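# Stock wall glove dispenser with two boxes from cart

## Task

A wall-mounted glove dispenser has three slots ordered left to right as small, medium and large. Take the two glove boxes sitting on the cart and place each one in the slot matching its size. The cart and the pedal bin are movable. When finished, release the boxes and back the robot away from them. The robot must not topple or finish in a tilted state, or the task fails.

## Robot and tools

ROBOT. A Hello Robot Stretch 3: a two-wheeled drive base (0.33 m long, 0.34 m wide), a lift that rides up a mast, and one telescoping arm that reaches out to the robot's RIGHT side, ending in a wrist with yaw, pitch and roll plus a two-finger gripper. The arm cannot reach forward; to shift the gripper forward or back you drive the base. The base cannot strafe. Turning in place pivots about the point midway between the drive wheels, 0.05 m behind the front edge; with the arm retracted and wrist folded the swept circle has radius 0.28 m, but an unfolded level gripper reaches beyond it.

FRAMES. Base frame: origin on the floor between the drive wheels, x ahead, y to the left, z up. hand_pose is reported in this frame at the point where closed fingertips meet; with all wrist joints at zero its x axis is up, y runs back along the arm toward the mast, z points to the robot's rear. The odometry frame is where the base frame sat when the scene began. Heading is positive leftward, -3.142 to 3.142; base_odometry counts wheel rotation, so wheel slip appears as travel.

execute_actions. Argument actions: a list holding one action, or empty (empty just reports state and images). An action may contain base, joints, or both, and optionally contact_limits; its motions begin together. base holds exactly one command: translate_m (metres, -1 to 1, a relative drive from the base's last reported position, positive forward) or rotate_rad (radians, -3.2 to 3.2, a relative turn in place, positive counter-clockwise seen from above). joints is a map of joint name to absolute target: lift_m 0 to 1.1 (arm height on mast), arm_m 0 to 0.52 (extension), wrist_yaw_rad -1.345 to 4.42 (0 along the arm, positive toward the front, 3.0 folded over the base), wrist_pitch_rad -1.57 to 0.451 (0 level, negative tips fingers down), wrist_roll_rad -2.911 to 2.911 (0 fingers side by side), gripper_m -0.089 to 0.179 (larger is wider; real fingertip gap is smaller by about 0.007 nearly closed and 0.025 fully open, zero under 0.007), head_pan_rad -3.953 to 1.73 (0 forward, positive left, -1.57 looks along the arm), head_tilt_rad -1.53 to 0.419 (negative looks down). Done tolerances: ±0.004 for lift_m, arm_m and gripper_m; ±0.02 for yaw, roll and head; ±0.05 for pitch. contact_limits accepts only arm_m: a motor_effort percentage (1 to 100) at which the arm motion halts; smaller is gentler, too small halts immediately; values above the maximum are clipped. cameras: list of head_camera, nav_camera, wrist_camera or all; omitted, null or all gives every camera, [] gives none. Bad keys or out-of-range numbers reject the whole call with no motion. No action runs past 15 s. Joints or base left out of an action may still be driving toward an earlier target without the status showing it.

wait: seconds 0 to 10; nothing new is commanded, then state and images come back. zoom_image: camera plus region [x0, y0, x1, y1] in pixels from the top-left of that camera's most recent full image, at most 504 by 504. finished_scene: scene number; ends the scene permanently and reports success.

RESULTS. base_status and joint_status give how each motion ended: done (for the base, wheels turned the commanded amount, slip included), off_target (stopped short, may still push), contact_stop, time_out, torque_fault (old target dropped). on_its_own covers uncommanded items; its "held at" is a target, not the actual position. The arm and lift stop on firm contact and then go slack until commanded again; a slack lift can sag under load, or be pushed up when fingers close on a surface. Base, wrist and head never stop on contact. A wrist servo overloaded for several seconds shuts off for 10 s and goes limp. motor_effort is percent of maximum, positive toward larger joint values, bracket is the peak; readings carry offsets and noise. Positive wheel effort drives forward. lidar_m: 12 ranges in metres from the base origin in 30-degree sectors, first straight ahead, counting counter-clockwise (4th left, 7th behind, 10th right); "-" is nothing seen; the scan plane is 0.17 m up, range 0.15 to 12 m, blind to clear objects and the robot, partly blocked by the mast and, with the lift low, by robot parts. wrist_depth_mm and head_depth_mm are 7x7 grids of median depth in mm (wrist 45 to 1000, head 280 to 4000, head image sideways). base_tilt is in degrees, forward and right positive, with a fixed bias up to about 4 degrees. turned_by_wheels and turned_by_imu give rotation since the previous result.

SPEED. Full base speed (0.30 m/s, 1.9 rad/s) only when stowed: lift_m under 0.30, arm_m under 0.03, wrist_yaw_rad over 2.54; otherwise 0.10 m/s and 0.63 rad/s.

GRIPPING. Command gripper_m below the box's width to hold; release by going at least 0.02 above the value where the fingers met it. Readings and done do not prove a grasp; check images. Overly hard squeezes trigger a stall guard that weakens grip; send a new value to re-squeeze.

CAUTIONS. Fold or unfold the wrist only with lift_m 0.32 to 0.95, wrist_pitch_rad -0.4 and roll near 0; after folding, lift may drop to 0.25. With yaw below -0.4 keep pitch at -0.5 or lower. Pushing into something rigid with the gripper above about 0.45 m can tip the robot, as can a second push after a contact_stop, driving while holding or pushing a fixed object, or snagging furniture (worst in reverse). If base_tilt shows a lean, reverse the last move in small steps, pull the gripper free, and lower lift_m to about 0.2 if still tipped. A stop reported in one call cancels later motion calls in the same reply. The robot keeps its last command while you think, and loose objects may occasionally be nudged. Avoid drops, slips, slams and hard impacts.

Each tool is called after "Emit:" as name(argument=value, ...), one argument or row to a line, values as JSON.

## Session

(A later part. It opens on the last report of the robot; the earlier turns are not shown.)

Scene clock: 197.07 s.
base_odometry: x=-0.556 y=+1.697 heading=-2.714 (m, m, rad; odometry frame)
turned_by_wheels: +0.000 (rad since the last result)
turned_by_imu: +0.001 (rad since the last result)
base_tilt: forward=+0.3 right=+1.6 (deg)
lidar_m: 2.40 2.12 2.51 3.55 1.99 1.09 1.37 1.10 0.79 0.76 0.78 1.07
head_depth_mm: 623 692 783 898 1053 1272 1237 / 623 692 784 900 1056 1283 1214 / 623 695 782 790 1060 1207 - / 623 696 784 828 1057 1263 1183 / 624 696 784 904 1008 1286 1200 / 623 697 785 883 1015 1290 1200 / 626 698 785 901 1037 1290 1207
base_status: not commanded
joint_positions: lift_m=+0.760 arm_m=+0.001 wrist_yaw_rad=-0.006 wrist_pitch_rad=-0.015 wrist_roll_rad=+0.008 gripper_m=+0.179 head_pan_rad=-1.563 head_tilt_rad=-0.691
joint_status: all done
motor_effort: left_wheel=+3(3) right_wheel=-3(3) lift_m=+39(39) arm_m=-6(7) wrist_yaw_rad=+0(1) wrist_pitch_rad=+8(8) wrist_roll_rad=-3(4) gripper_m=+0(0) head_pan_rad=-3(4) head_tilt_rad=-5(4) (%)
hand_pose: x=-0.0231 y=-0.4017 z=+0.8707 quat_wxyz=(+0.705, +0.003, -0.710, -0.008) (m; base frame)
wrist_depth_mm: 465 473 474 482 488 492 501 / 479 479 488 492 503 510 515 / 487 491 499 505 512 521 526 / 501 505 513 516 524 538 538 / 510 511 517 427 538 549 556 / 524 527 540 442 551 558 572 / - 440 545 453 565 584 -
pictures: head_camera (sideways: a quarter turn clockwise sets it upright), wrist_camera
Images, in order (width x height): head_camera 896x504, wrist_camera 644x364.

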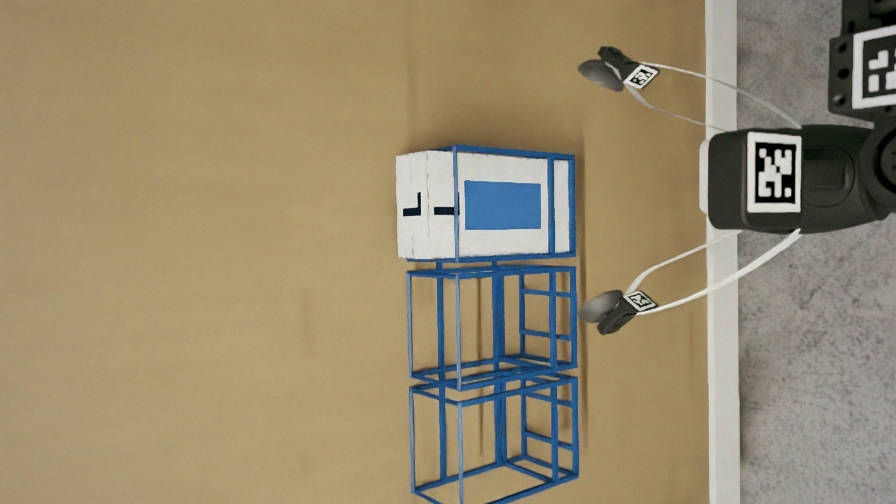

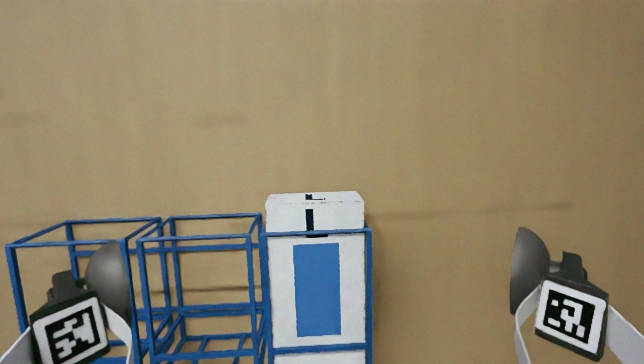

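Emit:
execute_actions(
  actions=[
    {"base":{"rotate_rad":-1.32},"joints":{"wrist_yaw_rad":0.04,"head_tilt_rad":-0.6}},
  ],
  cameras=["nav_camera"],
)

Emit:
execute_actions(
  actions=[
    {"base":{"translate_m":-0.84},"joints":{"arm_m":0.15,"lift_m":0.772}},
  ],
  cameras=["wrist_camera","head_camera"],
)

Scene clock: 213.27 s.
base_odometry: x=-0.556 y=+1.697 heading=+2.249 (m, m, rad; odometry frame)
turned_by_wheels: -1.320 (rad since the last result)
turned_by_imu: -1.311 (rad since the last result)
base_tilt: forward=+0.3 right=+1.6 (deg)
lidar_m: 0.76 0.87 1.45 2.40 2.13 3.44 2.94 1.12 1.09 1.37 0.90 0.76
head_depth_mm: 1099 1200 1324 1469 1631 1455 1237 / 1124 1230 1356 1527 1684 1429 1238 / 1151 1264 1399 1567 1724 1468 - / 1185 1302 1440 1622 1748 1477 1276 / 1202 1338 1487 1684 1810 1452 1254 / 1242 1372 1509 1645 1704 1483 1255 / 1213 1257 1297 1348 1415 1419 1259
base_status: done
joint_positions: lift_m=+0.760 arm_m=+0.001 wrist_yaw_rad=+0.038 wrist_pitch_rad=-0.015 wrist_roll_rad=+0.008 gripper_m=+0.179 head_pan_rad=-1.563 head_tilt_rad=-0.606
joint_status: all done
motor_effort: left_wheel=+3(6) right_wheel=-3(6) lift_m=+39(39) arm_m=-6(6) wrist_yaw_rad=+1(2) wrist_pitch_rad=+8(8) wrist_roll_rad=-3(3) gripper_m=-1(0) head_pan_rad=-4(4) head_tilt_rad=+3(15) (%)
hand_pose: x=-0.0118 y=-0.4016 z=+0.8707 quat_wxyz=(+0.705, +0.019, -0.709, +0.008) (m; base frame)
wrist_depth_mm: 686 917 - - - 965 896 / 689 912 - - - 957 935 / 686 924 - - - - 957 / 698 905 - - - - 980 / 696 927 - - - - - / 666 - - - - - - / - 967 - - - - -
pictures: nav_camera (sideways: a quarter turn counterclockwise sets it upright)
Images, in order (width x height): nav_camera 672x504.

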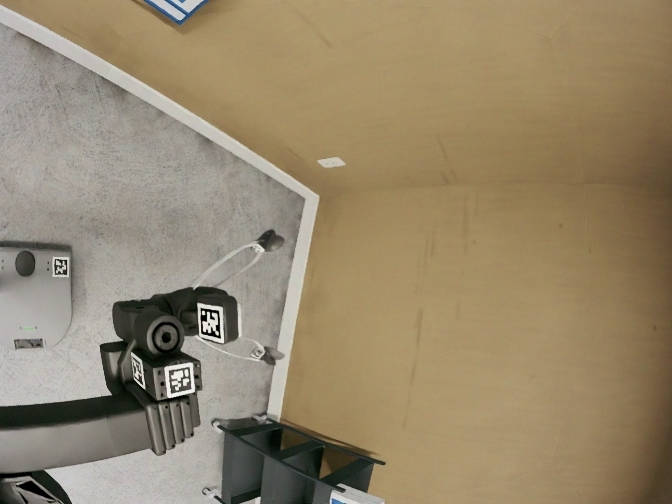

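Scene clock: 223.23 s.
base_odometry: x=-0.028 y=+1.044 heading=+2.249 (m, m, rad; odometry frame)
turned_by_wheels: +0.000 (rad since the last result)
turned_by_imu: -0.001 (rad since the last result)
base_tilt: forward=+0.3 right=+1.7 (deg)
lidar_m: 1.58 1.80 2.60 2.01 2.26 2.74 2.49 1.40 0.77 0.77 1.34 1.58
head_depth_mm: 945 1026 1134 1128 1050 - - / 969 1054 1169 1132 1202 - 1189 / 990 1083 1183 944 949 - 1216 / 1012 1114 1214 934 1181 1315 1250 / 1038 1148 1274 1428 1655 1484 1251 / 1066 1175 1318 1491 1696 1490 1254 / 1098 1209 1359 1544 1718 1494 1265
base_status: done
joint_positions: lift_m=+0.772 arm_m=+0.150 wrist_yaw_rad=+0.038 wrist_pitch_rad=-0.015 wrist_roll_rad=+0.008 gripper_m=+0.179 head_pan_rad=-1.563 head_tilt_rad=-0.606
joint_status: all done
motor_effort: left_wheel=+3(4) right_wheel=-2(6) lift_m=+39(38) arm_m=+5(7) wrist_yaw_rad=+2(1) wrist_pitch_rad=+8(8) wrist_roll_rad=-3(3) gripper_m=+0(0) head_pan_rad=-4(4) head_tilt_rad=+4(3) (%)
hand_pose: x=-0.0117 y=-0.5502 z=+0.8827 quat_wxyz=(+0.705, +0.019, -0.709, +0.008) (m; base frame)
wrist_depth_mm: 928 866 814 759 706 671 647 / 959 894 825 777 723 692 651 / - 917 848 801 741 705 672 / - 957 866 427 760 721 685 / - 975 896 440 719 719 703 / - - 918 447 593 576 706 / - - 960 425 396 379 -
pictures: head_camera (sideways: a quarter turn clockwise sets it upright), wrist_camera
Images, in order (width x height): head_camera 896x504, wrist_camera 644x364.

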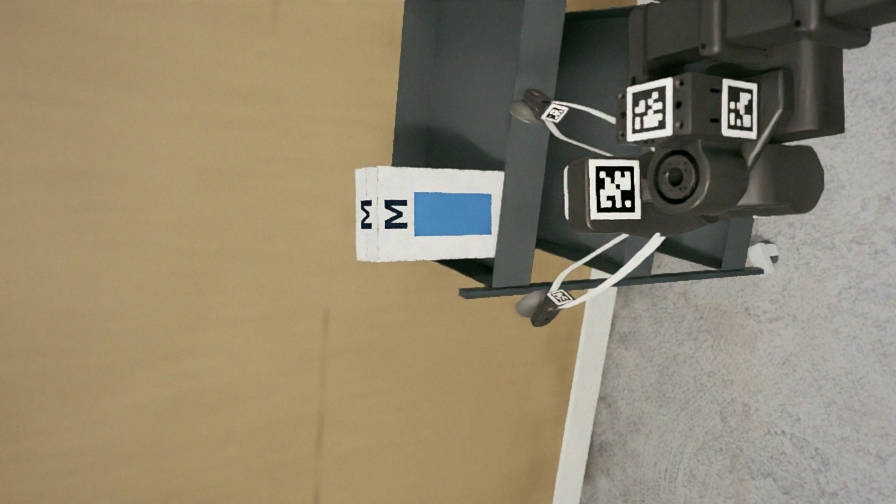

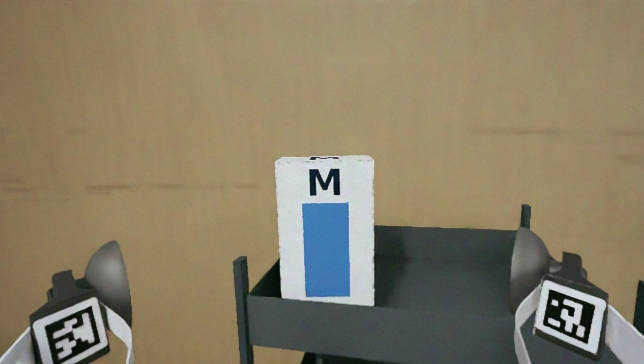

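Nicely aligned.

Emit:
execute_actions(
  actions=[
    {"joints":{"arm_m":0.39}},
  ],
  cameras=["wrist_camera"],
)

Scene clock: 230.57 s.
base_odometry: x=-0.028 y=+1.044 heading=+2.249 (m, m, rad; odometry frame)
turned_by_wheels: +0.000 (rad since the last result)
turned_by_imu: +0.001 (rad since the last result)
base_tilt: forward=+0.4 right=+1.7 (deg)
lidar_m: 1.58 1.80 2.60 2.01 2.25 2.73 2.49 1.40 0.77 0.77 1.35 1.59
head_depth_mm: 946 1036 1132 1127 929 - 1191 / 965 1054 1167 1173 1206 1251 1237 / 985 1083 1179 - 1196 1284 1238 / 1016 1112 1211 941 1181 1324 1252 / 1040 1143 1274 1426 1643 1486 1247 / 1063 1177 1319 1492 1688 1489 1256 / 1090 1211 1361 1552 1731 1495 1259
base_status: not commanded
joint_positions: lift_m=+0.772 arm_m=+0.390 wrist_yaw_rad=+0.038 wrist_pitch_rad=-0.015 wrist_roll_rad=+0.008 gripper_m=+0.179 head_pan_rad=-1.563 head_tilt_rad=-0.606
joint_status: all done
motor_effort: left_wheel=+4(3) right_wheel=-3(3) lift_m=+39(39) arm_m=+5(7) wrist_yaw_rad=+1(1) wrist_pitch_rad=+8(8) wrist_roll_rad=-3(3) gripper_m=+0(0) head_pan_rad=-3(4) head_tilt_rad=+3(3) (%)
hand_pose: x=-0.0117 y=-0.7902 z=+0.8827 quat_wxyz=(+0.705, +0.019, -0.709, +0.008) (m; base frame)
wrist_depth_mm: 649 609 572 537 504 477 454 / 682 624 589 546 517 486 463 / 713 648 606 560 535 498 476 / 732 664 614 566 536 512 482 / 745 694 193 191 192 529 496 / 798 697 198 196 197 464 495 / - 725 205 202 203 442 -
pictures: wrist_camera
Images, in order (width x height): wrist_camera 644x364.

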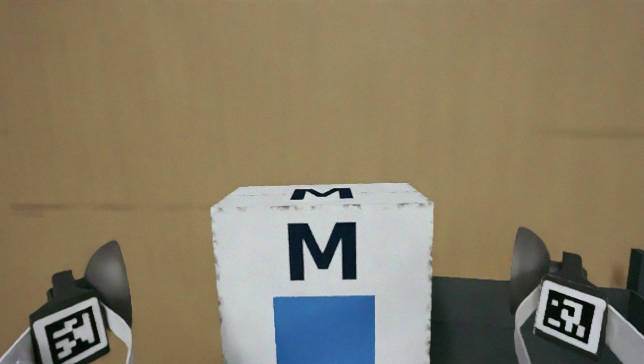

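Emit:
execute_actions(
  actions=[
    {"joints":{"arm_m":0.458}},
  ],
  cameras=["wrist_camera"],
)

Emit:
execute_actions(
  actions=[
    {"joints":{"gripper_m":0.086}},
  ],
  cameras=["wrist_camera","head_camera"],
)

Scene clock: 235.67 s.
base_odometry: x=-0.028 y=+1.044 heading=+2.249 (m, m, rad; odometry frame)
turned_by_wheels: +0.000 (rad since the last result)
turned_by_imu: +0.001 (rad since the last result)
base_tilt: forward=+0.3 right=+1.7 (deg)
lidar_m: 1.58 1.80 2.60 2.01 2.24 2.73 2.49 1.40 0.77 0.77 1.35 1.59
head_depth_mm: 944 1032 1134 1129 890 - 1187 / 964 1059 1168 - 1169 1252 1240 / 988 1080 1182 - 1174 1281 1239 / 1013 1109 1219 945 1179 1329 1250 / 1040 1146 1277 1429 1651 1474 1251 / 1063 1174 1315 1496 1701 1483 1253 / 1097 1214 1361 1548 1730 1494 1256
base_status: not commanded
joint_positions: lift_m=+0.772 arm_m=+0.458 wrist_yaw_rad=+0.038 wrist_pitch_rad=-0.015 wrist_roll_rad=+0.008 gripper_m=+0.179 head_pan_rad=-1.563 head_tilt_rad=-0.606
joint_status: all done
motor_effort: left_wheel=+3(3) right_wheel=-3(3) lift_m=+39(39) arm_m=+5(4) wrist_yaw_rad=+1(1) wrist_pitch_rad=+8(8) wrist_roll_rad=-3(3) gripper_m=+0(0) head_pan_rad=-4(3) head_tilt_rad=+4(3) (%)
hand_pose: x=-0.0117 y=-0.8582 z=+0.8827 quat_wxyz=(+0.705, +0.019, -0.709, +0.008) (m; base frame)
wrist_depth_mm: 587 543 505 471 446 425 401 / 601 556 516 488 458 429 408 / 624 572 534 500 466 440 419 / 633 588 550 517 477 450 425 / 668 605 143 138 136 460 437 / 697 126 124 124 123 259 441 / - 644 128 127 127 393 -
pictures: wrist_camera
Images, in order (width x height): wrist_camera 644x364.

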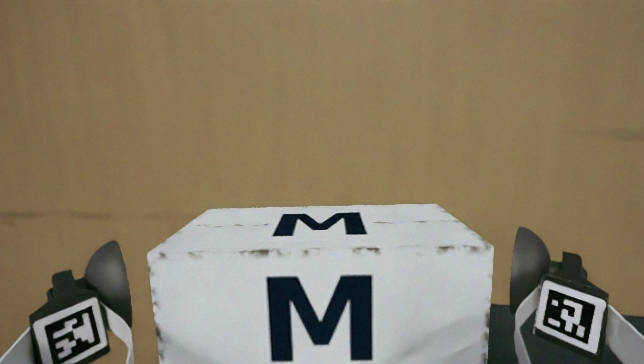

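Scene clock: 237.07 s.
base_odometry: x=-0.028 y=+1.044 heading=+2.249 (m, m, rad; odometry frame)
turned_by_wheels: +0.000 (rad since the last result)
turned_by_imu: +0.000 (rad since the last result)
base_tilt: forward=+0.3 right=+1.6 (deg)
lidar_m: 1.58 1.80 2.60 2.01 2.26 2.73 2.49 1.40 0.77 0.77 1.35 1.59
head_depth_mm: 946 1030 1134 1126 892 - 1188 / 964 1053 1167 - 1170 1250 1238 / 990 1084 1179 - 1178 1287 1243 / 1010 1113 1212 947 1180 1321 1244 / 1041 1145 1280 1424 1645 1476 1251 / 1067 1173 1319 1489 1684 1487 1249 / 1093 1213 1360 1554 1716 1489 1256
base_status: not commanded
joint_positions: lift_m=+0.772 arm_m=+0.458 wrist_yaw_rad=+0.038 wrist_pitch_rad=-0.015 wrist_roll_rad=+0.008 gripper_m=+0.087 head_pan_rad=-1.563 head_tilt_rad=-0.606
joint_status: all done
motor_effort: left_wheel=+3(3) right_wheel=-3(3) lift_m=+39(38) arm_m=+5(5) wrist_yaw_rad=+1(1) wrist_pitch_rad=+8(8) wrist_roll_rad=-3(3) gripper_m=-20(94) head_pan_rad=-3(3) head_tilt_rad=+4(4) (%)
hand_pose: x=-0.0117 y=-0.8582 z=+0.8827 quat_wxyz=(+0.705, +0.019, -0.709, +0.008) (m; base frame)
wrist_depth_mm: 576 542 505 474 446 424 401 / 597 554 520 481 458 428 407 / 619 575 530 497 471 442 418 / 640 592 547 511 480 454 422 / 663 614 142 138 135 461 433 / 687 379 127 126 125 126 446 / 728 - 130 129 129 396 376
pictures: head_camera (sideways: a quarter turn clockwise sets it upright), wrist_camera
Images, in order (width x height): head_camera 896x504, wrist_camera 644x364.

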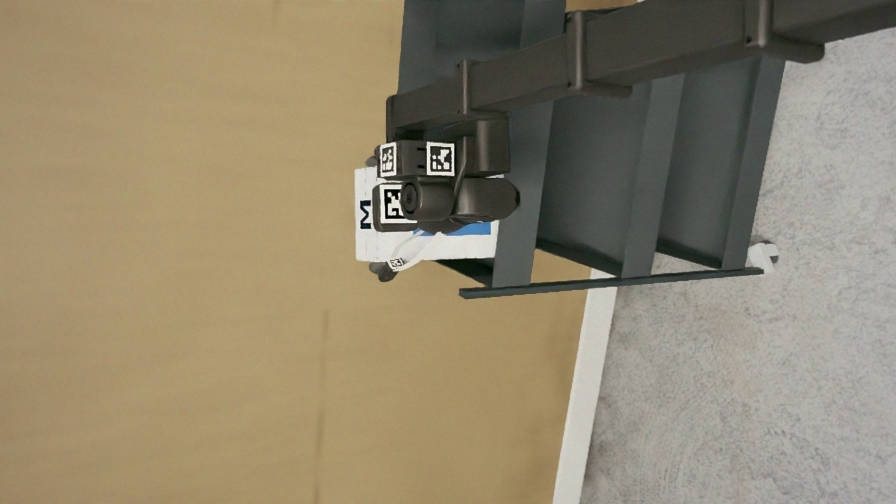

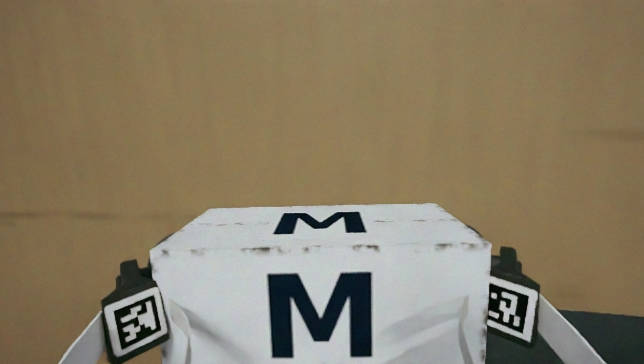

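Emit:
execute_actions(
  actions=[
    {"joints":{"lift_m":0.96,"wrist_pitch_rad":0.06}},
  ],
  cameras=["wrist_camera"],
)

Scene clock: 242.43 s.
base_odometry: x=-0.028 y=+1.044 heading=+2.249 (m, m, rad; odometry frame)
turned_by_wheels: +0.000 (rad since the last result)
turned_by_imu: +0.001 (rad since the last result)
base_tilt: forward=+0.3 right=+1.7 (deg)
lidar_m: 1.58 1.80 2.59 2.01 2.26 2.73 2.49 1.40 0.77 0.77 1.34 1.58
head_depth_mm: 944 1018 - 1081 1132 1101 1208 / 965 1031 1200 1133 1170 1248 1240 / 988 1054 846 1096 1178 1287 1243 / 1012 1085 849 1062 1183 1319 1242 / 1038 1140 1272 1422 1643 1478 1256 / 1067 1173 1315 1497 1695 1476 1249 / 1093 1213 1358 1560 1727 1488 1258
base_status: not commanded
joint_positions: lift_m=+0.960 arm_m=+0.458 wrist_yaw_rad=+0.038 wrist_pitch_rad=-0.006 wrist_roll_rad=+0.008 gripper_m=+0.087 head_pan_rad=-1.563 head_tilt_rad=-0.606
joint_status: wrist_pitch_rad off_target (ended at -0.006, target +0.060); the others done
on_its_own: wrist_pitch_rad is at rest, and its effort (+36) is outside its rest range (-20 to +32)
motor_effort: left_wheel=+3(3) right_wheel=-2(3) lift_m=+43(43) arm_m=+5(5) wrist_yaw_rad=+1(1) wrist_pitch_rad=+36(40) wrist_roll_rad=-3(3) gripper_m=-20(20) head_pan_rad=-4(4) head_tilt_rad=+3(3) (%)
hand_pose: x=-0.0116 y=-0.8585 z=+1.0729 quat_wxyz=(+0.705, +0.016, -0.709, +0.011) (m; base frame)
wrist_depth_mm: 583 544 507 472 449 422 402 / 604 558 516 485 455 430 407 / 619 574 533 497 467 439 419 / 645 589 546 512 476 453 425 / 652 609 145 140 138 458 436 / 680 128 127 126 125 126 446 / 706 - 129 129 128 477 452
pictures: wrist_camera
Images, in order (width x height): wrist_camera 644x364.

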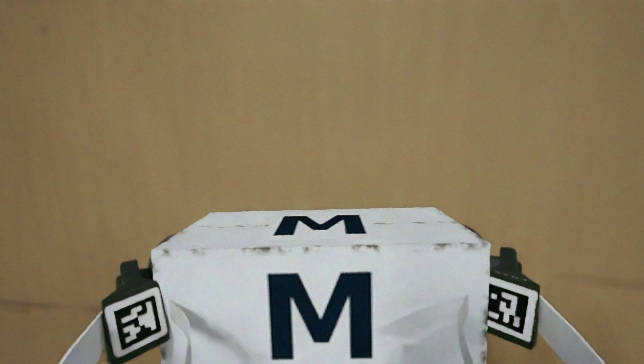

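Emit:
execute_actions(
  actions=[
    {"base":{"translate_m":0.84},"joints":{"arm_m":0.15,"lift_m":0.98,"wrist_yaw_rad":0.05}},
  ],
  cameras=["wrist_camera"],
)

Emit:
execute_actions(
  actions=[
    {"base":{"rotate_rad":1.32},"joints":{"head_tilt_rad":-0.7}},
  ],
  cameras=[],
)

Emit:
execute_actions(
  actions=[
    {"base":{"translate_m":0.134},"joints":{"arm_m":0.30}},
  ],
  cameras=["wrist_camera","head_camera"],
)

Scene clock: 258.83 s.
base_odometry: x=-0.556 y=+1.697 heading=+2.249 (m, m, rad; odometry frame)
turned_by_wheels: +0.000 (rad since the last result)
turned_by_imu: +0.003 (rad since the last result)
base_tilt: forward=+0.3 right=+1.7 (deg)
lidar_m: 0.76 0.87 1.45 2.40 2.14 3.42 2.94 1.13 1.08 1.37 0.90 0.76
head_depth_mm: 1102 1200 - - 1661 1458 1234 / 1125 1229 - - 1686 1469 1238 / 1150 1264 - - 1688 1478 1244 / 1178 1298 515 561 1693 1478 1245 / 1214 1328 1478 1691 1807 1476 1254 / 1247 1377 1506 1648 1714 1487 1253 / 1210 1257 1301 1353 1414 1414 1263
base_status: done
joint_positions: lift_m=+0.980 arm_m=+0.150 wrist_yaw_rad=+0.048 wrist_pitch_rad=-0.005 wrist_roll_rad=+0.007 gripper_m=+0.087 head_pan_rad=-1.563 head_tilt_rad=-0.606
joint_status: all done
on_its_own: wrist_pitch_rad is at rest, and its effort (+36) is outside its rest range (-20 to +32)
motor_effort: left_wheel=+3(6) right_wheel=-2(3) lift_m=+42(47) arm_m=-6(5) wrist_yaw_rad=+1(2) wrist_pitch_rad=+36(37) wrist_roll_rad=-3(3) gripper_m=-20(20) head_pan_rad=-4(4) head_tilt_rad=+3(4) (%)
hand_pose: x=-0.0090 y=-0.5512 z=+1.0931 quat_wxyz=(+0.705, +0.019, -0.709, +0.015) (m; base frame)
wrist_depth_mm: 650 864 - 952 897 843 787 / 651 852 - 967 897 843 802 / 655 874 - - 921 886 810 / 669 866 - - 950 902 857 / 656 840 145 140 137 901 863 / 656 446 127 126 126 126 880 / 649 - 130 129 128 929 894
pictures: wrist_camera
Images, in order (width x height): wrist_camera 644x364.

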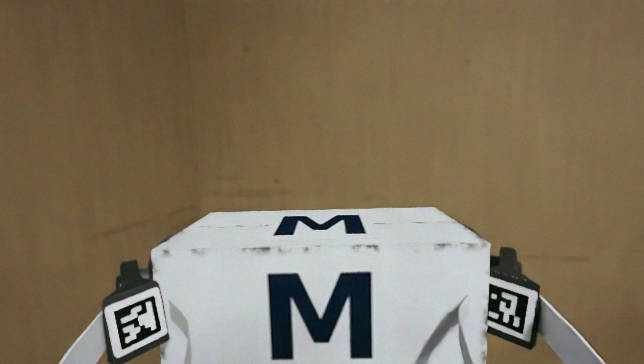

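Scene clock: 261.87 s.
base_odometry: x=-0.556 y=+1.697 heading=-2.714 (m, m, rad; odometry frame)
turned_by_wheels: +1.320 (rad since the last result)
turned_by_imu: +1.313 (rad since the last result)
base_tilt: forward=+0.4 right=+1.7 (deg)
lidar_m: 2.41 2.13 2.50 3.55 1.99 1.08 1.37 1.10 0.80 0.76 0.78 1.07
head_depth_mm: 623 671 - - 1052 1274 1187 / 622 676 - - 1055 1278 1191 / 623 678 - - 1059 1280 1192 / 623 671 511 584 1058 1281 1195 / 623 693 799 902 1034 1285 1201 / 625 695 783 900 987 1285 1202 / 624 694 784 902 1036 1290 1207
base_status: done
joint_positions: lift_m=+0.980 arm_m=+0.150 wrist_yaw_rad=+0.049 wrist_pitch_rad=-0.005 wrist_roll_rad=+0.007 gripper_m=+0.087 head_pan_rad=-1.563 head_tilt_rad=-0.691
joint_status: all done
on_its_own: wrist_pitch_rad is at rest, and its effort (+36) is outside its rest range (-20 to +32)
motor_effort: left_wheel=-2(7) right_wheel=+1(7) lift_m=+43(43) arm_m=-5(6) wrist_yaw_rad=+0(1) wrist_pitch_rad=+36(36) wrist_roll_rad=-3(3) gripper_m=-20(19) head_pan_rad=-3(4) head_tilt_rad=-5(17) (%)
hand_pose: x=-0.0089 y=-0.5512 z=+1.0931 quat_wxyz=(+0.705, +0.019, -0.709, +0.015) (m; base frame)
wrist_depth_mm: 345 346 346 346 343 343 341 / 356 354 350 353 350 353 350 / 361 363 359 359 359 358 357 / 373 372 370 371 368 370 369 / 382 377 145 140 137 378 376 / 389 128 127 126 126 126 384 / 403 - 130 129 128 399 398
pictures: none
No camera images: the call's "cameras" was empty. Leave "cameras" out to get every camera's image.

Scene clock: 264.37 s.
base_odometry: x=-0.678 y=+1.642 heading=-2.714 (m, m, rad; odometry frame)
turned_by_wheels: +0.000 (rad since the last result)
turned_by_imu: +0.000 (rad since the last result)
base_tilt: forward=+0.4 right=+1.6 (deg)
lidar_m: 2.27 2.01 2.32 3.56 2.18 1.21 1.51 1.10 0.79 0.76 0.78 1.06
head_depth_mm: 620 - 792 839 1047 1268 1188 / 619 - 811 787 1053 1272 1190 / 620 - 708 862 1029 1277 1197 / 622 628 690 895 1026 1281 1199 / 621 692 783 898 1005 1281 1197 / 622 692 783 897 1057 1283 1200 / 623 695 784 903 1062 1278 1210
base_status: done
joint_positions: lift_m=+0.980 arm_m=+0.300 wrist_yaw_rad=+0.049 wrist_pitch_rad=-0.005 wrist_roll_rad=+0.007 gripper_m=+0.087 head_pan_rad=-1.563 head_tilt_rad=-0.691
joint_status: all done
on_its_own: wrist_pitch_rad is at rest, and its effort (+36) is outside its rest range (-20 to +32)
motor_effort: left_wheel=-3(3) right_wheel=+2(7) lift_m=+43(43) arm_m=+6(7) wrist_yaw_rad=+0(1) wrist_pitch_rad=+36(36) wrist_roll_rad=-3(3) gripper_m=-19(20) head_pan_rad=-4(4) head_tilt_rad=-4(5) (%)
hand_pose: x=-0.0089 y=-0.7004 z=+1.0931 quat_wxyz=(+0.705, +0.019, -0.709, +0.015) (m; base frame)
wrist_depth_mm: 203 203 202 202 202 201 201 / 208 208 207 207 207 206 206 / 213 213 212 212 211 211 211 / 219 218 218 218 217 216 217 / 224 222 145 140 138 221 222 / 230 128 127 126 126 126 228 / 235 - 130 129 128 235 234
pictures: head_camera (sideways: a quarter turn clockwise sets it upright), wrist_camera
Images, in order (width x height): head_camera 896x504, wrist_camera 644x364.

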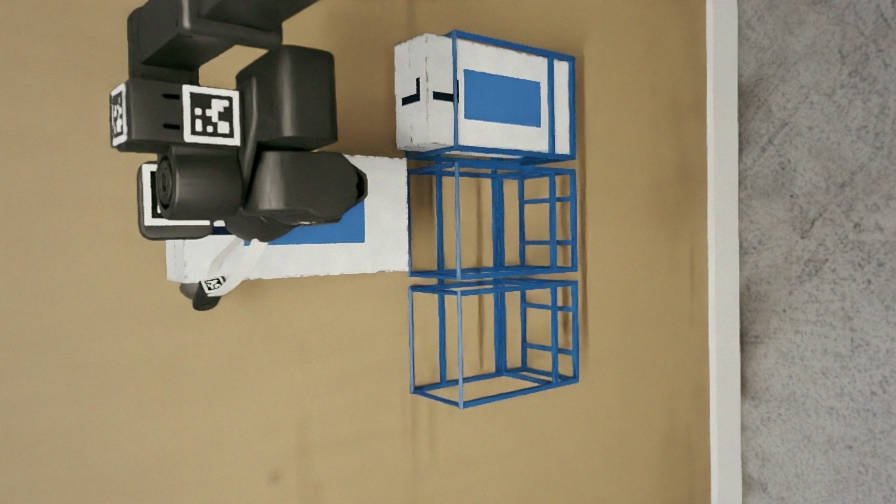

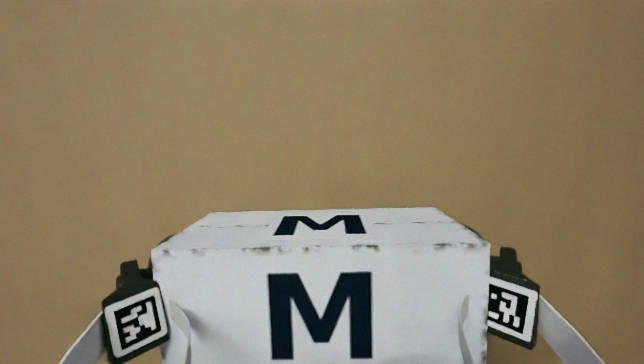

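Emit:
execute_actions(
  actions=[
    {"base":{"translate_m":0.006},"joints":{"lift_m":0.935,"arm_m":0.32}},
  ],
  cameras=["head_camera"],
)

Emit:
zoom_image(
  camera="head_camera",
  region=[340,110,540,310],
)

Scene clock: 268.53 s.
base_odometry: x=-0.683 y=+1.639 heading=-2.714 (m, m, rad; odometry frame)
turned_by_wheels: +0.000 (rad since the last result)
turned_by_imu: +0.001 (rad since the last result)
base_tilt: forward=+0.4 right=+1.6 (deg)
lidar_m: 2.26 2.01 2.30 3.56 2.19 1.21 1.52 1.10 0.79 0.76 0.78 1.06
head_depth_mm: 620 680 - 808 1051 1272 1184 / 621 669 - 787 1049 1278 1186 / 621 670 - 898 1002 1276 1192 / 623 669 721 898 1005 1275 1200 / 621 691 782 897 1008 1281 1196 / 621 693 783 893 1054 1284 1202 / 623 694 782 899 1053 1280 1205
base_status: done
joint_positions: lift_m=+0.935 arm_m=+0.320 wrist_yaw_rad=+0.049 wrist_pitch_rad=-0.005 wrist_roll_rad=+0.007 gripper_m=+0.087 head_pan_rad=-1.563 head_tilt_rad=-0.691
joint_status: all done
on_its_own: wrist_pitch_rad is at rest, and its effort (+36) is outside its rest range (-20 to +32)
motor_effort: left_wheel=-3(4) right_wheel=+2(6) lift_m=+38(37) arm_m=+5(6) wrist_yaw_rad=+0(1) wrist_pitch_rad=+36(36) wrist_roll_rad=-3(3) gripper_m=-20(20) head_pan_rad=-3(4) head_tilt_rad=-4(5) (%)
hand_pose: x=-0.0089 y=-0.7204 z=+1.0483 quat_wxyz=(+0.705, +0.019, -0.709, +0.015) (m; base frame)
wrist_depth_mm: 184 184 184 183 183 183 183 / 188 188 188 187 188 187 187 / 194 193 193 192 192 191 192 / 199 198 198 198 197 197 196 / 203 202 145 141 137 200 201 / 208 128 127 126 126 126 206 / 212 - 130 129 128 214 212
pictures: head_camera (sideways: a quarter turn clockwise sets it upright)
Images, in order (width x height): head_camera 896x504.

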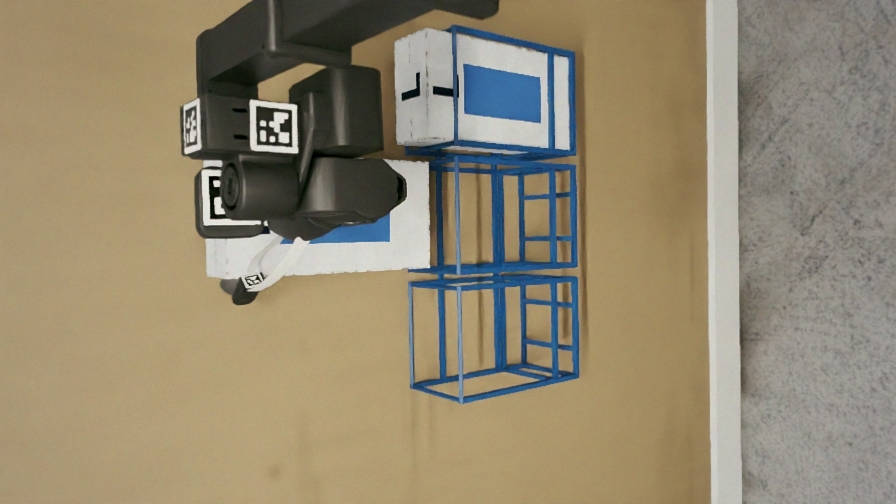

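Region (340, 110, 540, 310) of head_camera's 896x504 image, scaled by 2.520, with more detail than that image has.

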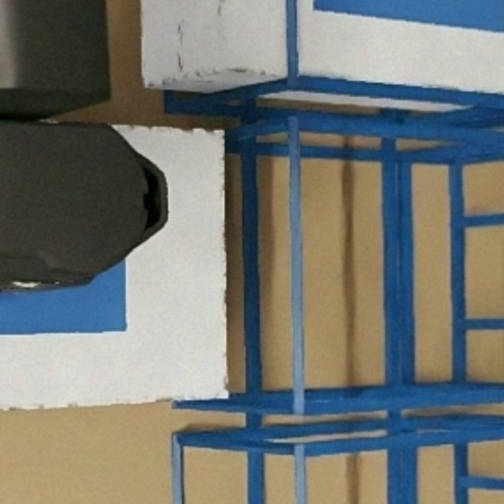

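Emit:
execute_actions(
  actions=[
    {"joints":{"lift_m":0.87,"arm_m":0.315}},
  ],
  cameras=["head_camera","wrist_camera"],
)

Scene clock: 278.70 s.
base_odometry: x=-0.683 y=+1.639 heading=-2.714 (m, m, rad; odometry frame)
turned_by_wheels: +0.000 (rad since the last result)
turned_by_imu: +0.001 (rad since the last result)
base_tilt: forward=+0.4 right=+1.7 (deg)
lidar_m: 2.26 2.01 2.31 3.57 2.19 1.21 1.51 1.09 0.79 0.76 0.78 1.06
head_depth_mm: 620 689 764 - 1083 1274 1185 / 620 692 750 804 1050 1272 1189 / 620 691 - 938 1006 1282 1191 / 621 692 705 805 1005 1282 1201 / 621 692 780 898 1005 1284 1205 / 622 693 784 893 1054 1280 1200 / 621 694 783 900 1059 1281 1205
base_status: not commanded
joint_positions: lift_m=+0.870 arm_m=+0.315 wrist_yaw_rad=+0.049 wrist_pitch_rad=-0.005 wrist_roll_rad=+0.007 gripper_m=+0.087 head_pan_rad=-1.563 head_tilt_rad=-0.691
joint_status: all done
on_its_own: wrist_pitch_rad is at rest, and its effort (+36) is outside its rest range (-20 to +32)
motor_effort: left_wheel=-2(3) right_wheel=+1(2) lift_m=+36(36) arm_m=-6(7) wrist_yaw_rad=+1(1) wrist_pitch_rad=+36(36) wrist_roll_rad=-3(3) gripper_m=-20(20) head_pan_rad=-3(4) head_tilt_rad=-5(3) (%)
hand_pose: x=-0.0088 y=-0.7162 z=+0.9834 quat_wxyz=(+0.705, +0.019, -0.709, +0.015) (m; base frame)
wrist_depth_mm: 188 188 188 187 188 187 187 / 192 193 192 191 192 192 191 / 198 197 197 197 196 196 195 / 202 202 202 202 202 200 201 / 208 206 145 140 137 205 205 / 213 169 127 126 126 126 211 / 218 - 129 129 128 217 216
pictures: head_camera (sideways: a quarter turn clockwise sets it upright), wrist_camera
Images, in order (width x height): head_camera 896x504, wrist_camera 644x364.

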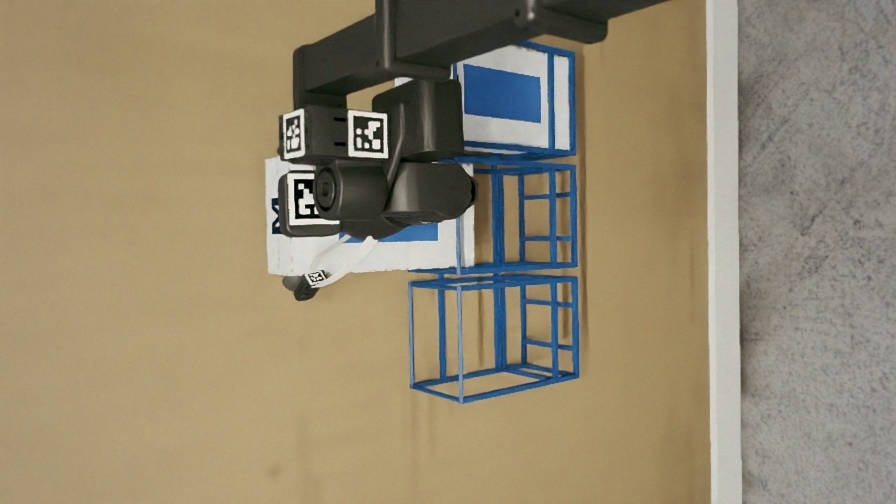

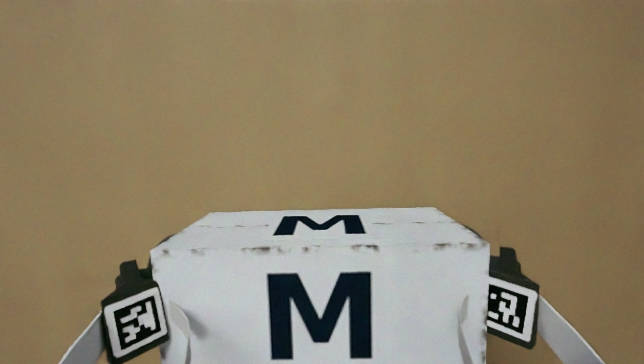

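Emit:
execute_actions(
  actions=[
    {"joints":{"lift_m":0.735}},
  ],
  cameras=["head_camera","wrist_camera"],
)

Scene clock: 282.83 s.
base_odometry: x=-0.683 y=+1.639 heading=-2.714 (m, m, rad; odometry frame)
turned_by_wheels: +0.000 (rad since the last result)
turned_by_imu: +0.001 (rad since the last result)
base_tilt: forward=+0.4 right=+1.7 (deg)
lidar_m: 2.26 2.00 2.31 3.56 2.19 1.21 1.52 1.10 0.79 0.76 0.78 1.06
head_depth_mm: 620 690 780 831 1023 - 1166 / 620 691 780 776 1107 1274 1192 / 620 690 780 765 1109 1276 1193 / 622 692 780 810 1027 1274 1195 / 622 692 783 897 1006 1280 1196 / 622 693 783 887 1057 1281 1200 / 623 694 784 900 1057 1280 1205
base_status: not commanded
joint_positions: lift_m=+0.735 arm_m=+0.315 wrist_yaw_rad=+0.051 wrist_pitch_rad=-0.005 wrist_roll_rad=+0.007 gripper_m=+0.087 head_pan_rad=-1.563 head_tilt_rad=-0.691
joint_status: all done
on_its_own: wrist_pitch_rad is at rest, and its effort (+36) is outside its rest range (-20 to +32)
motor_effort: left_wheel=-2(3) right_wheel=+1(1) lift_m=+36(38) arm_m=-6(6) wrist_yaw_rad=+0(0) wrist_pitch_rad=+36(36) wrist_roll_rad=-3(3) gripper_m=-19(20) head_pan_rad=-4(3) head_tilt_rad=-5(4) (%)
hand_pose: x=-0.0085 y=-0.7162 z=+0.8484 quat_wxyz=(+0.705, +0.020, -0.709, +0.016) (m; base frame)
wrist_depth_mm: 188 188 188 187 187 187 186 / 194 192 192 192 191 191 191 / 197 197 197 197 197 195 195 / 202 203 202 202 200 201 201 / 208 206 145 140 137 204 205 / 212 128 127 126 126 126 146 / 218 - 129 129 128 137 116
pictures: head_camera (sideways: a quarter turn clockwise sets it upright), wrist_camera
Images, in order (width x height): head_camera 896x504, wrist_camera 644x364.

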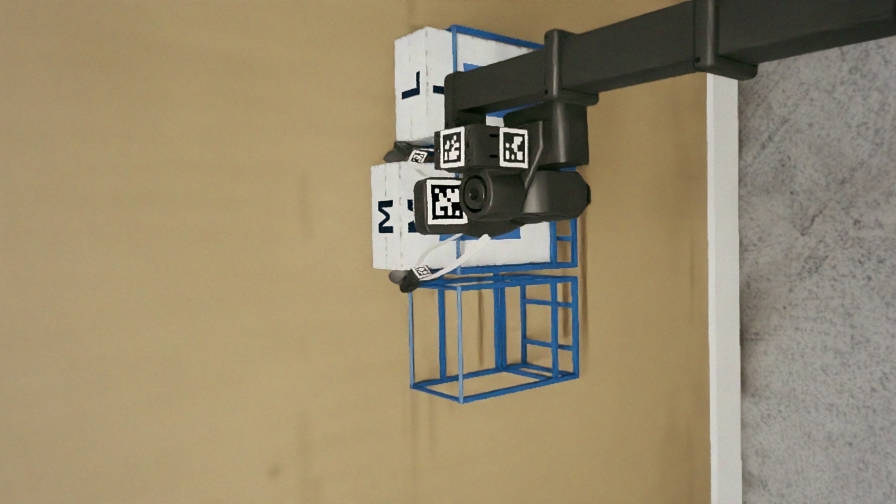

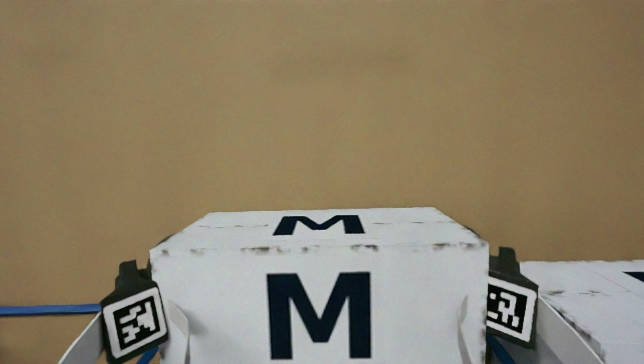

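Emit:
execute_actions(
  actions=[
    {"joints":{"lift_m":0.712}},
  ],
  cameras=["wrist_camera"],
)

Emit:
execute_actions(
  actions=[
    {"joints":{"gripper_m":0.143}},
  ],
  cameras=["head_camera","wrist_camera"],
)

Scene clock: 287.87 s.
base_odometry: x=-0.683 y=+1.639 heading=-2.714 (m, m, rad; odometry frame)
turned_by_wheels: +0.000 (rad since the last result)
turned_by_imu: +0.001 (rad since the last result)
base_tilt: forward=+0.3 right=+1.7 (deg)
lidar_m: 2.26 2.01 2.30 3.55 2.19 1.21 1.51 1.10 0.79 0.76 0.78 1.06
head_depth_mm: 621 689 779 822 1023 - - / 621 691 780 775 - 1278 1190 / 619 691 780 780 1124 1275 1193 / 621 691 782 804 906 1277 1196 / 621 691 781 898 1005 1278 1198 / 623 692 784 892 1058 1280 1204 / 623 693 784 900 1058 1283 1204
base_status: not commanded
joint_positions: lift_m=+0.712 arm_m=+0.315 wrist_yaw_rad=+0.052 wrist_pitch_rad=+0.011 wrist_roll_rad=+0.005 gripper_m=+0.087 head_pan_rad=-1.563 head_tilt_rad=-0.691
joint_status: all done
motor_effort: left_wheel=+0(2) right_wheel=+0(1) lift_m=+35(35) arm_m=-4(6) wrist_yaw_rad=-1(1) wrist_pitch_rad=+27(36) wrist_roll_rad=-1(3) gripper_m=-20(21) head_pan_rad=-3(3) head_tilt_rad=-5(6) (%)
hand_pose: x=-0.0082 y=-0.7165 z=+0.8296 quat_wxyz=(+0.705, +0.015, -0.708, +0.022) (m; base frame)
wrist_depth_mm: 190 190 190 189 189 189 188 / 194 194 194 192 193 192 191 / 198 198 198 197 198 197 196 / 203 203 203 201 202 201 201 / 207 206 145 140 136 203 157 / 213 129 127 126 125 126 116 / 217 - 130 129 128 129 108
pictures: wrist_camera
Images, in order (width x height): wrist_camera 644x364.

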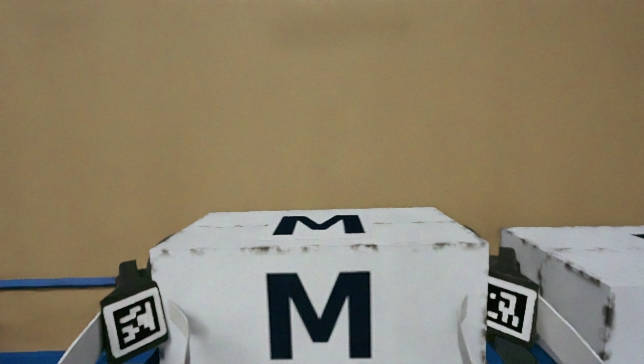

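Scene clock: 288.93 s.
base_odometry: x=-0.683 y=+1.639 heading=-2.714 (m, m, rad; odometry frame)
turned_by_wheels: +0.000 (rad since the last result)
turned_by_imu: +0.000 (rad since the last result)
base_tilt: forward=+0.4 right=+1.7 (deg)
lidar_m: 2.26 2.01 2.31 3.56 2.19 1.21 1.51 1.10 0.79 0.76 0.78 1.06
head_depth_mm: 621 690 779 822 1024 - - / 621 690 780 775 - 1271 1193 / 620 693 780 781 1123 1275 1192 / 622 691 780 812 897 1278 1199 / 622 691 781 899 1004 1282 1201 / 621 692 781 891 1059 1284 1197 / 623 694 784 902 1059 1286 1206
base_status: not commanded
joint_positions: lift_m=+0.712 arm_m=+0.315 wrist_yaw_rad=+0.056 wrist_pitch_rad=+0.015 wrist_roll_rad=+0.003 gripper_m=+0.143 head_pan_rad=-1.563 head_tilt_rad=-0.691
joint_status: all done
motor_effort: left_wheel=+2(1) right_wheel=-2(2) lift_m=+35(35) arm_m=-5(5) wrist_yaw_rad=-4(4) wrist_pitch_rad=+25(27) wrist_roll_rad=+0(0) gripper_m=+1(78) head_pan_rad=-3(4) head_tilt_rad=-5(6) (%)
hand_pose: x=-0.0070 y=-0.7165 z=+0.8304 quat_wxyz=(+0.706, +0.015, -0.708, +0.025) (m; base frame)
wrist_depth_mm: 191 191 190 190 189 188 188 / 196 195 193 194 193 192 191 / 199 199 199 198 197 196 195 / 204 204 202 201 201 201 199 / 209 207 180 172 167 203 159 / 213 128 129 128 128 129 120 / 218 129 129 129 129 134 109
pictures: head_camera (sideways: a quarter turn clockwise sets it upright), wrist_camera
Images, in order (width x height): head_camera 896x504, wrist_camera 644x364.

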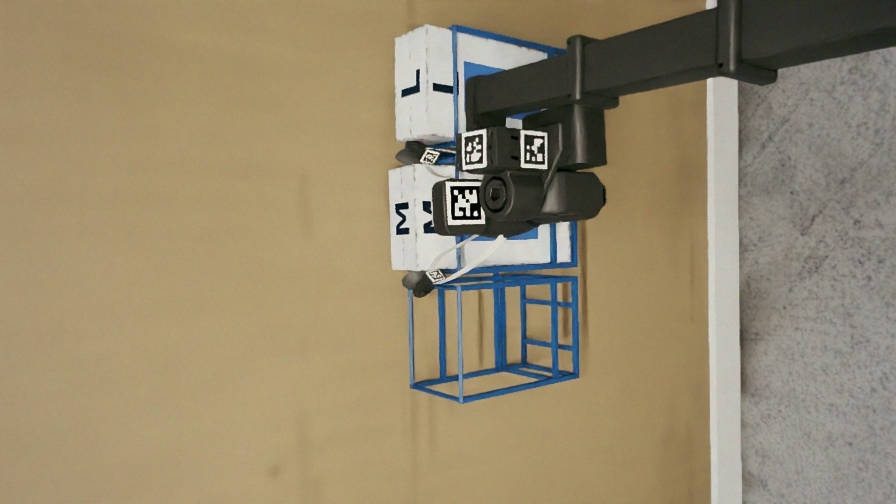

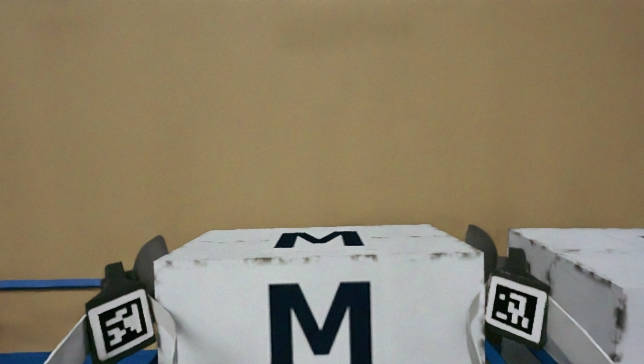

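Emit:
execute_actions(
  actions=[
    {"joints":{"gripper_m":0.149,"wrist_yaw_rad":0.065}},
  ],
  cameras=["wrist_camera"],
)

Emit:
execute_actions(
  actions=[
    {"joints":{"lift_m":0.74}},
  ],
  cameras=["head_camera","wrist_camera"],
)

Scene clock: 293.93 s.
base_odometry: x=-0.683 y=+1.639 heading=-2.714 (m, m, rad; odometry frame)
turned_by_wheels: +0.000 (rad since the last result)
turned_by_imu: +0.001 (rad since the last result)
base_tilt: forward=+0.3 right=+1.6 (deg)
lidar_m: 2.26 2.01 2.30 3.55 2.19 1.21 1.51 1.10 0.79 0.76 0.78 1.06
head_depth_mm: 622 691 778 823 1023 - - / 620 690 778 775 - 1270 1188 / 619 690 779 781 1126 1269 1191 / 621 691 781 807 900 1279 1193 / 621 691 782 899 1004 1281 1195 / 622 694 782 895 1056 1276 1203 / 621 693 783 900 1057 1284 1208
base_status: not commanded
joint_positions: lift_m=+0.712 arm_m=+0.315 wrist_yaw_rad=+0.068 wrist_pitch_rad=+0.026 wrist_roll_rad=+0.003 gripper_m=+0.149 head_pan_rad=-1.563 head_tilt_rad=-0.691
joint_status: all done
motor_effort: left_wheel=+1(0) right_wheel=-2(2) lift_m=+35(36) arm_m=-5(5) wrist_yaw_rad=-2(3) wrist_pitch_rad=+19(25) wrist_roll_rad=+0(0) gripper_m=+1(37) head_pan_rad=-4(4) head_tilt_rad=-4(4) (%)
hand_pose: x=-0.0039 y=-0.7165 z=+0.8333 quat_wxyz=(+0.705, +0.015, -0.708, +0.033) (m; base frame)
wrist_depth_mm: 194 193 192 190 190 188 187 / 199 197 196 194 193 192 191 / 203 201 199 199 197 196 194 / 206 206 204 203 201 199 199 / 211 209 207 192 185 203 200 / 214 129 129 129 128 128 123 / 220 135 129 129 129 139 109
pictures: wrist_camera
Images, in order (width x height): wrist_camera 644x364.

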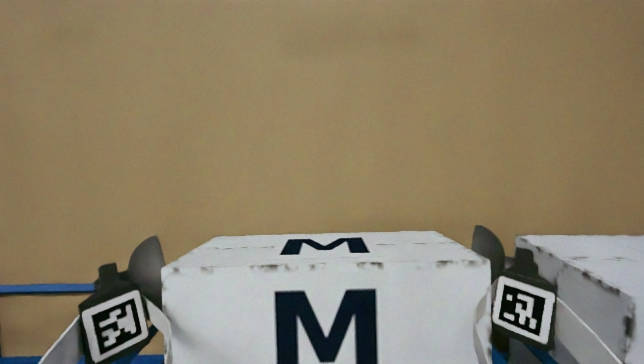

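Scene clock: 294.97 s.
base_odometry: x=-0.683 y=+1.639 heading=-2.714 (m, m, rad; odometry frame)
turned_by_wheels: +0.000 (rad since the last result)
turned_by_imu: +0.000 (rad since the last result)
base_tilt: forward=+0.3 right=+1.7 (deg)
lidar_m: 2.26 2.01 2.31 3.56 2.19 1.21 1.51 1.10 0.79 0.76 0.78 1.06
head_depth_mm: 620 689 780 839 1026 - 1161 / 619 690 780 779 1104 1270 1188 / 621 690 781 - 1112 1276 1194 / 621 691 781 827 896 1281 1202 / 621 694 781 901 1011 1286 1202 / 623 691 783 895 1059 1286 1201 / 623 693 781 900 1059 1286 1211
base_status: not commanded
joint_positions: lift_m=+0.740 arm_m=+0.315 wrist_yaw_rad=+0.068 wrist_pitch_rad=+0.035 wrist_roll_rad=+0.004 gripper_m=+0.149 head_pan_rad=-1.563 head_tilt_rad=-0.691
joint_status: all done
motor_effort: left_wheel=-1(1) right_wheel=+1(1) lift_m=+39(43) arm_m=-5(5) wrist_yaw_rad=-2(2) wrist_pitch_rad=+13(19) wrist_roll_rad=-1(0) gripper_m=-1(1) head_pan_rad=-3(3) head_tilt_rad=-4(5) (%)
hand_pose: x=-0.0039 y=-0.7166 z=+0.8636 quat_wxyz=(+0.705, +0.012, -0.708, +0.036) (m; base frame)
wrist_depth_mm: 195 194 193 192 191 189 188 / 199 198 197 196 195 192 191 / 203 201 200 199 197 196 194 / 206 205 203 202 201 200 198 / 211 209 207 206 205 203 201 / 215 - 212 209 208 - 204 / 218 215 141 139 138 160 135
pictures: head_camera (sideways: a quarter turn clockwise sets it upright), wrist_camera
Images, in order (width x height): head_camera 896x504, wrist_camera 644x364.

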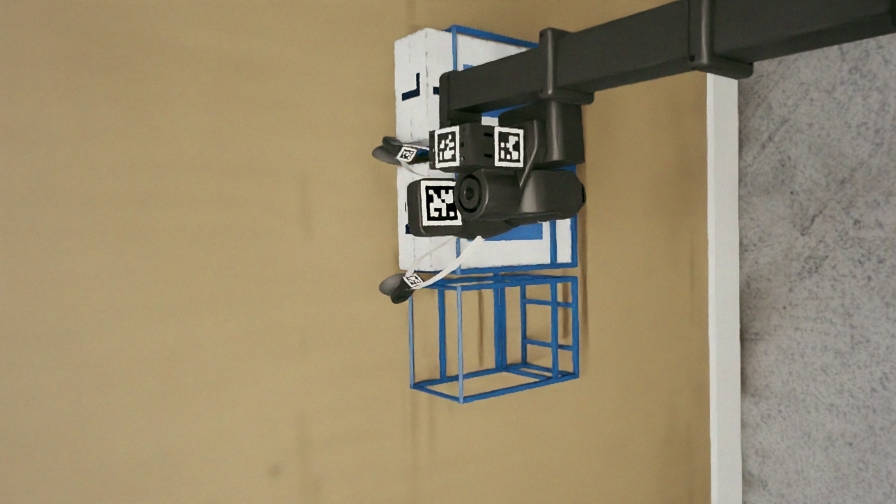

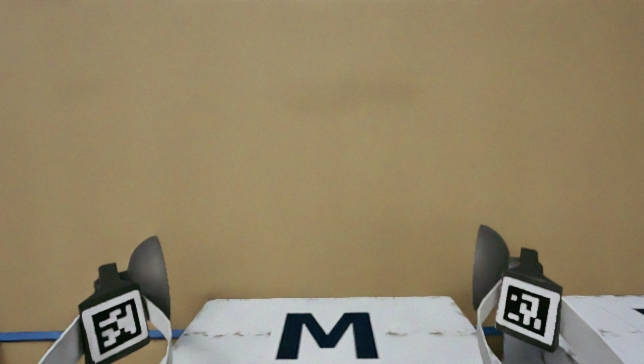

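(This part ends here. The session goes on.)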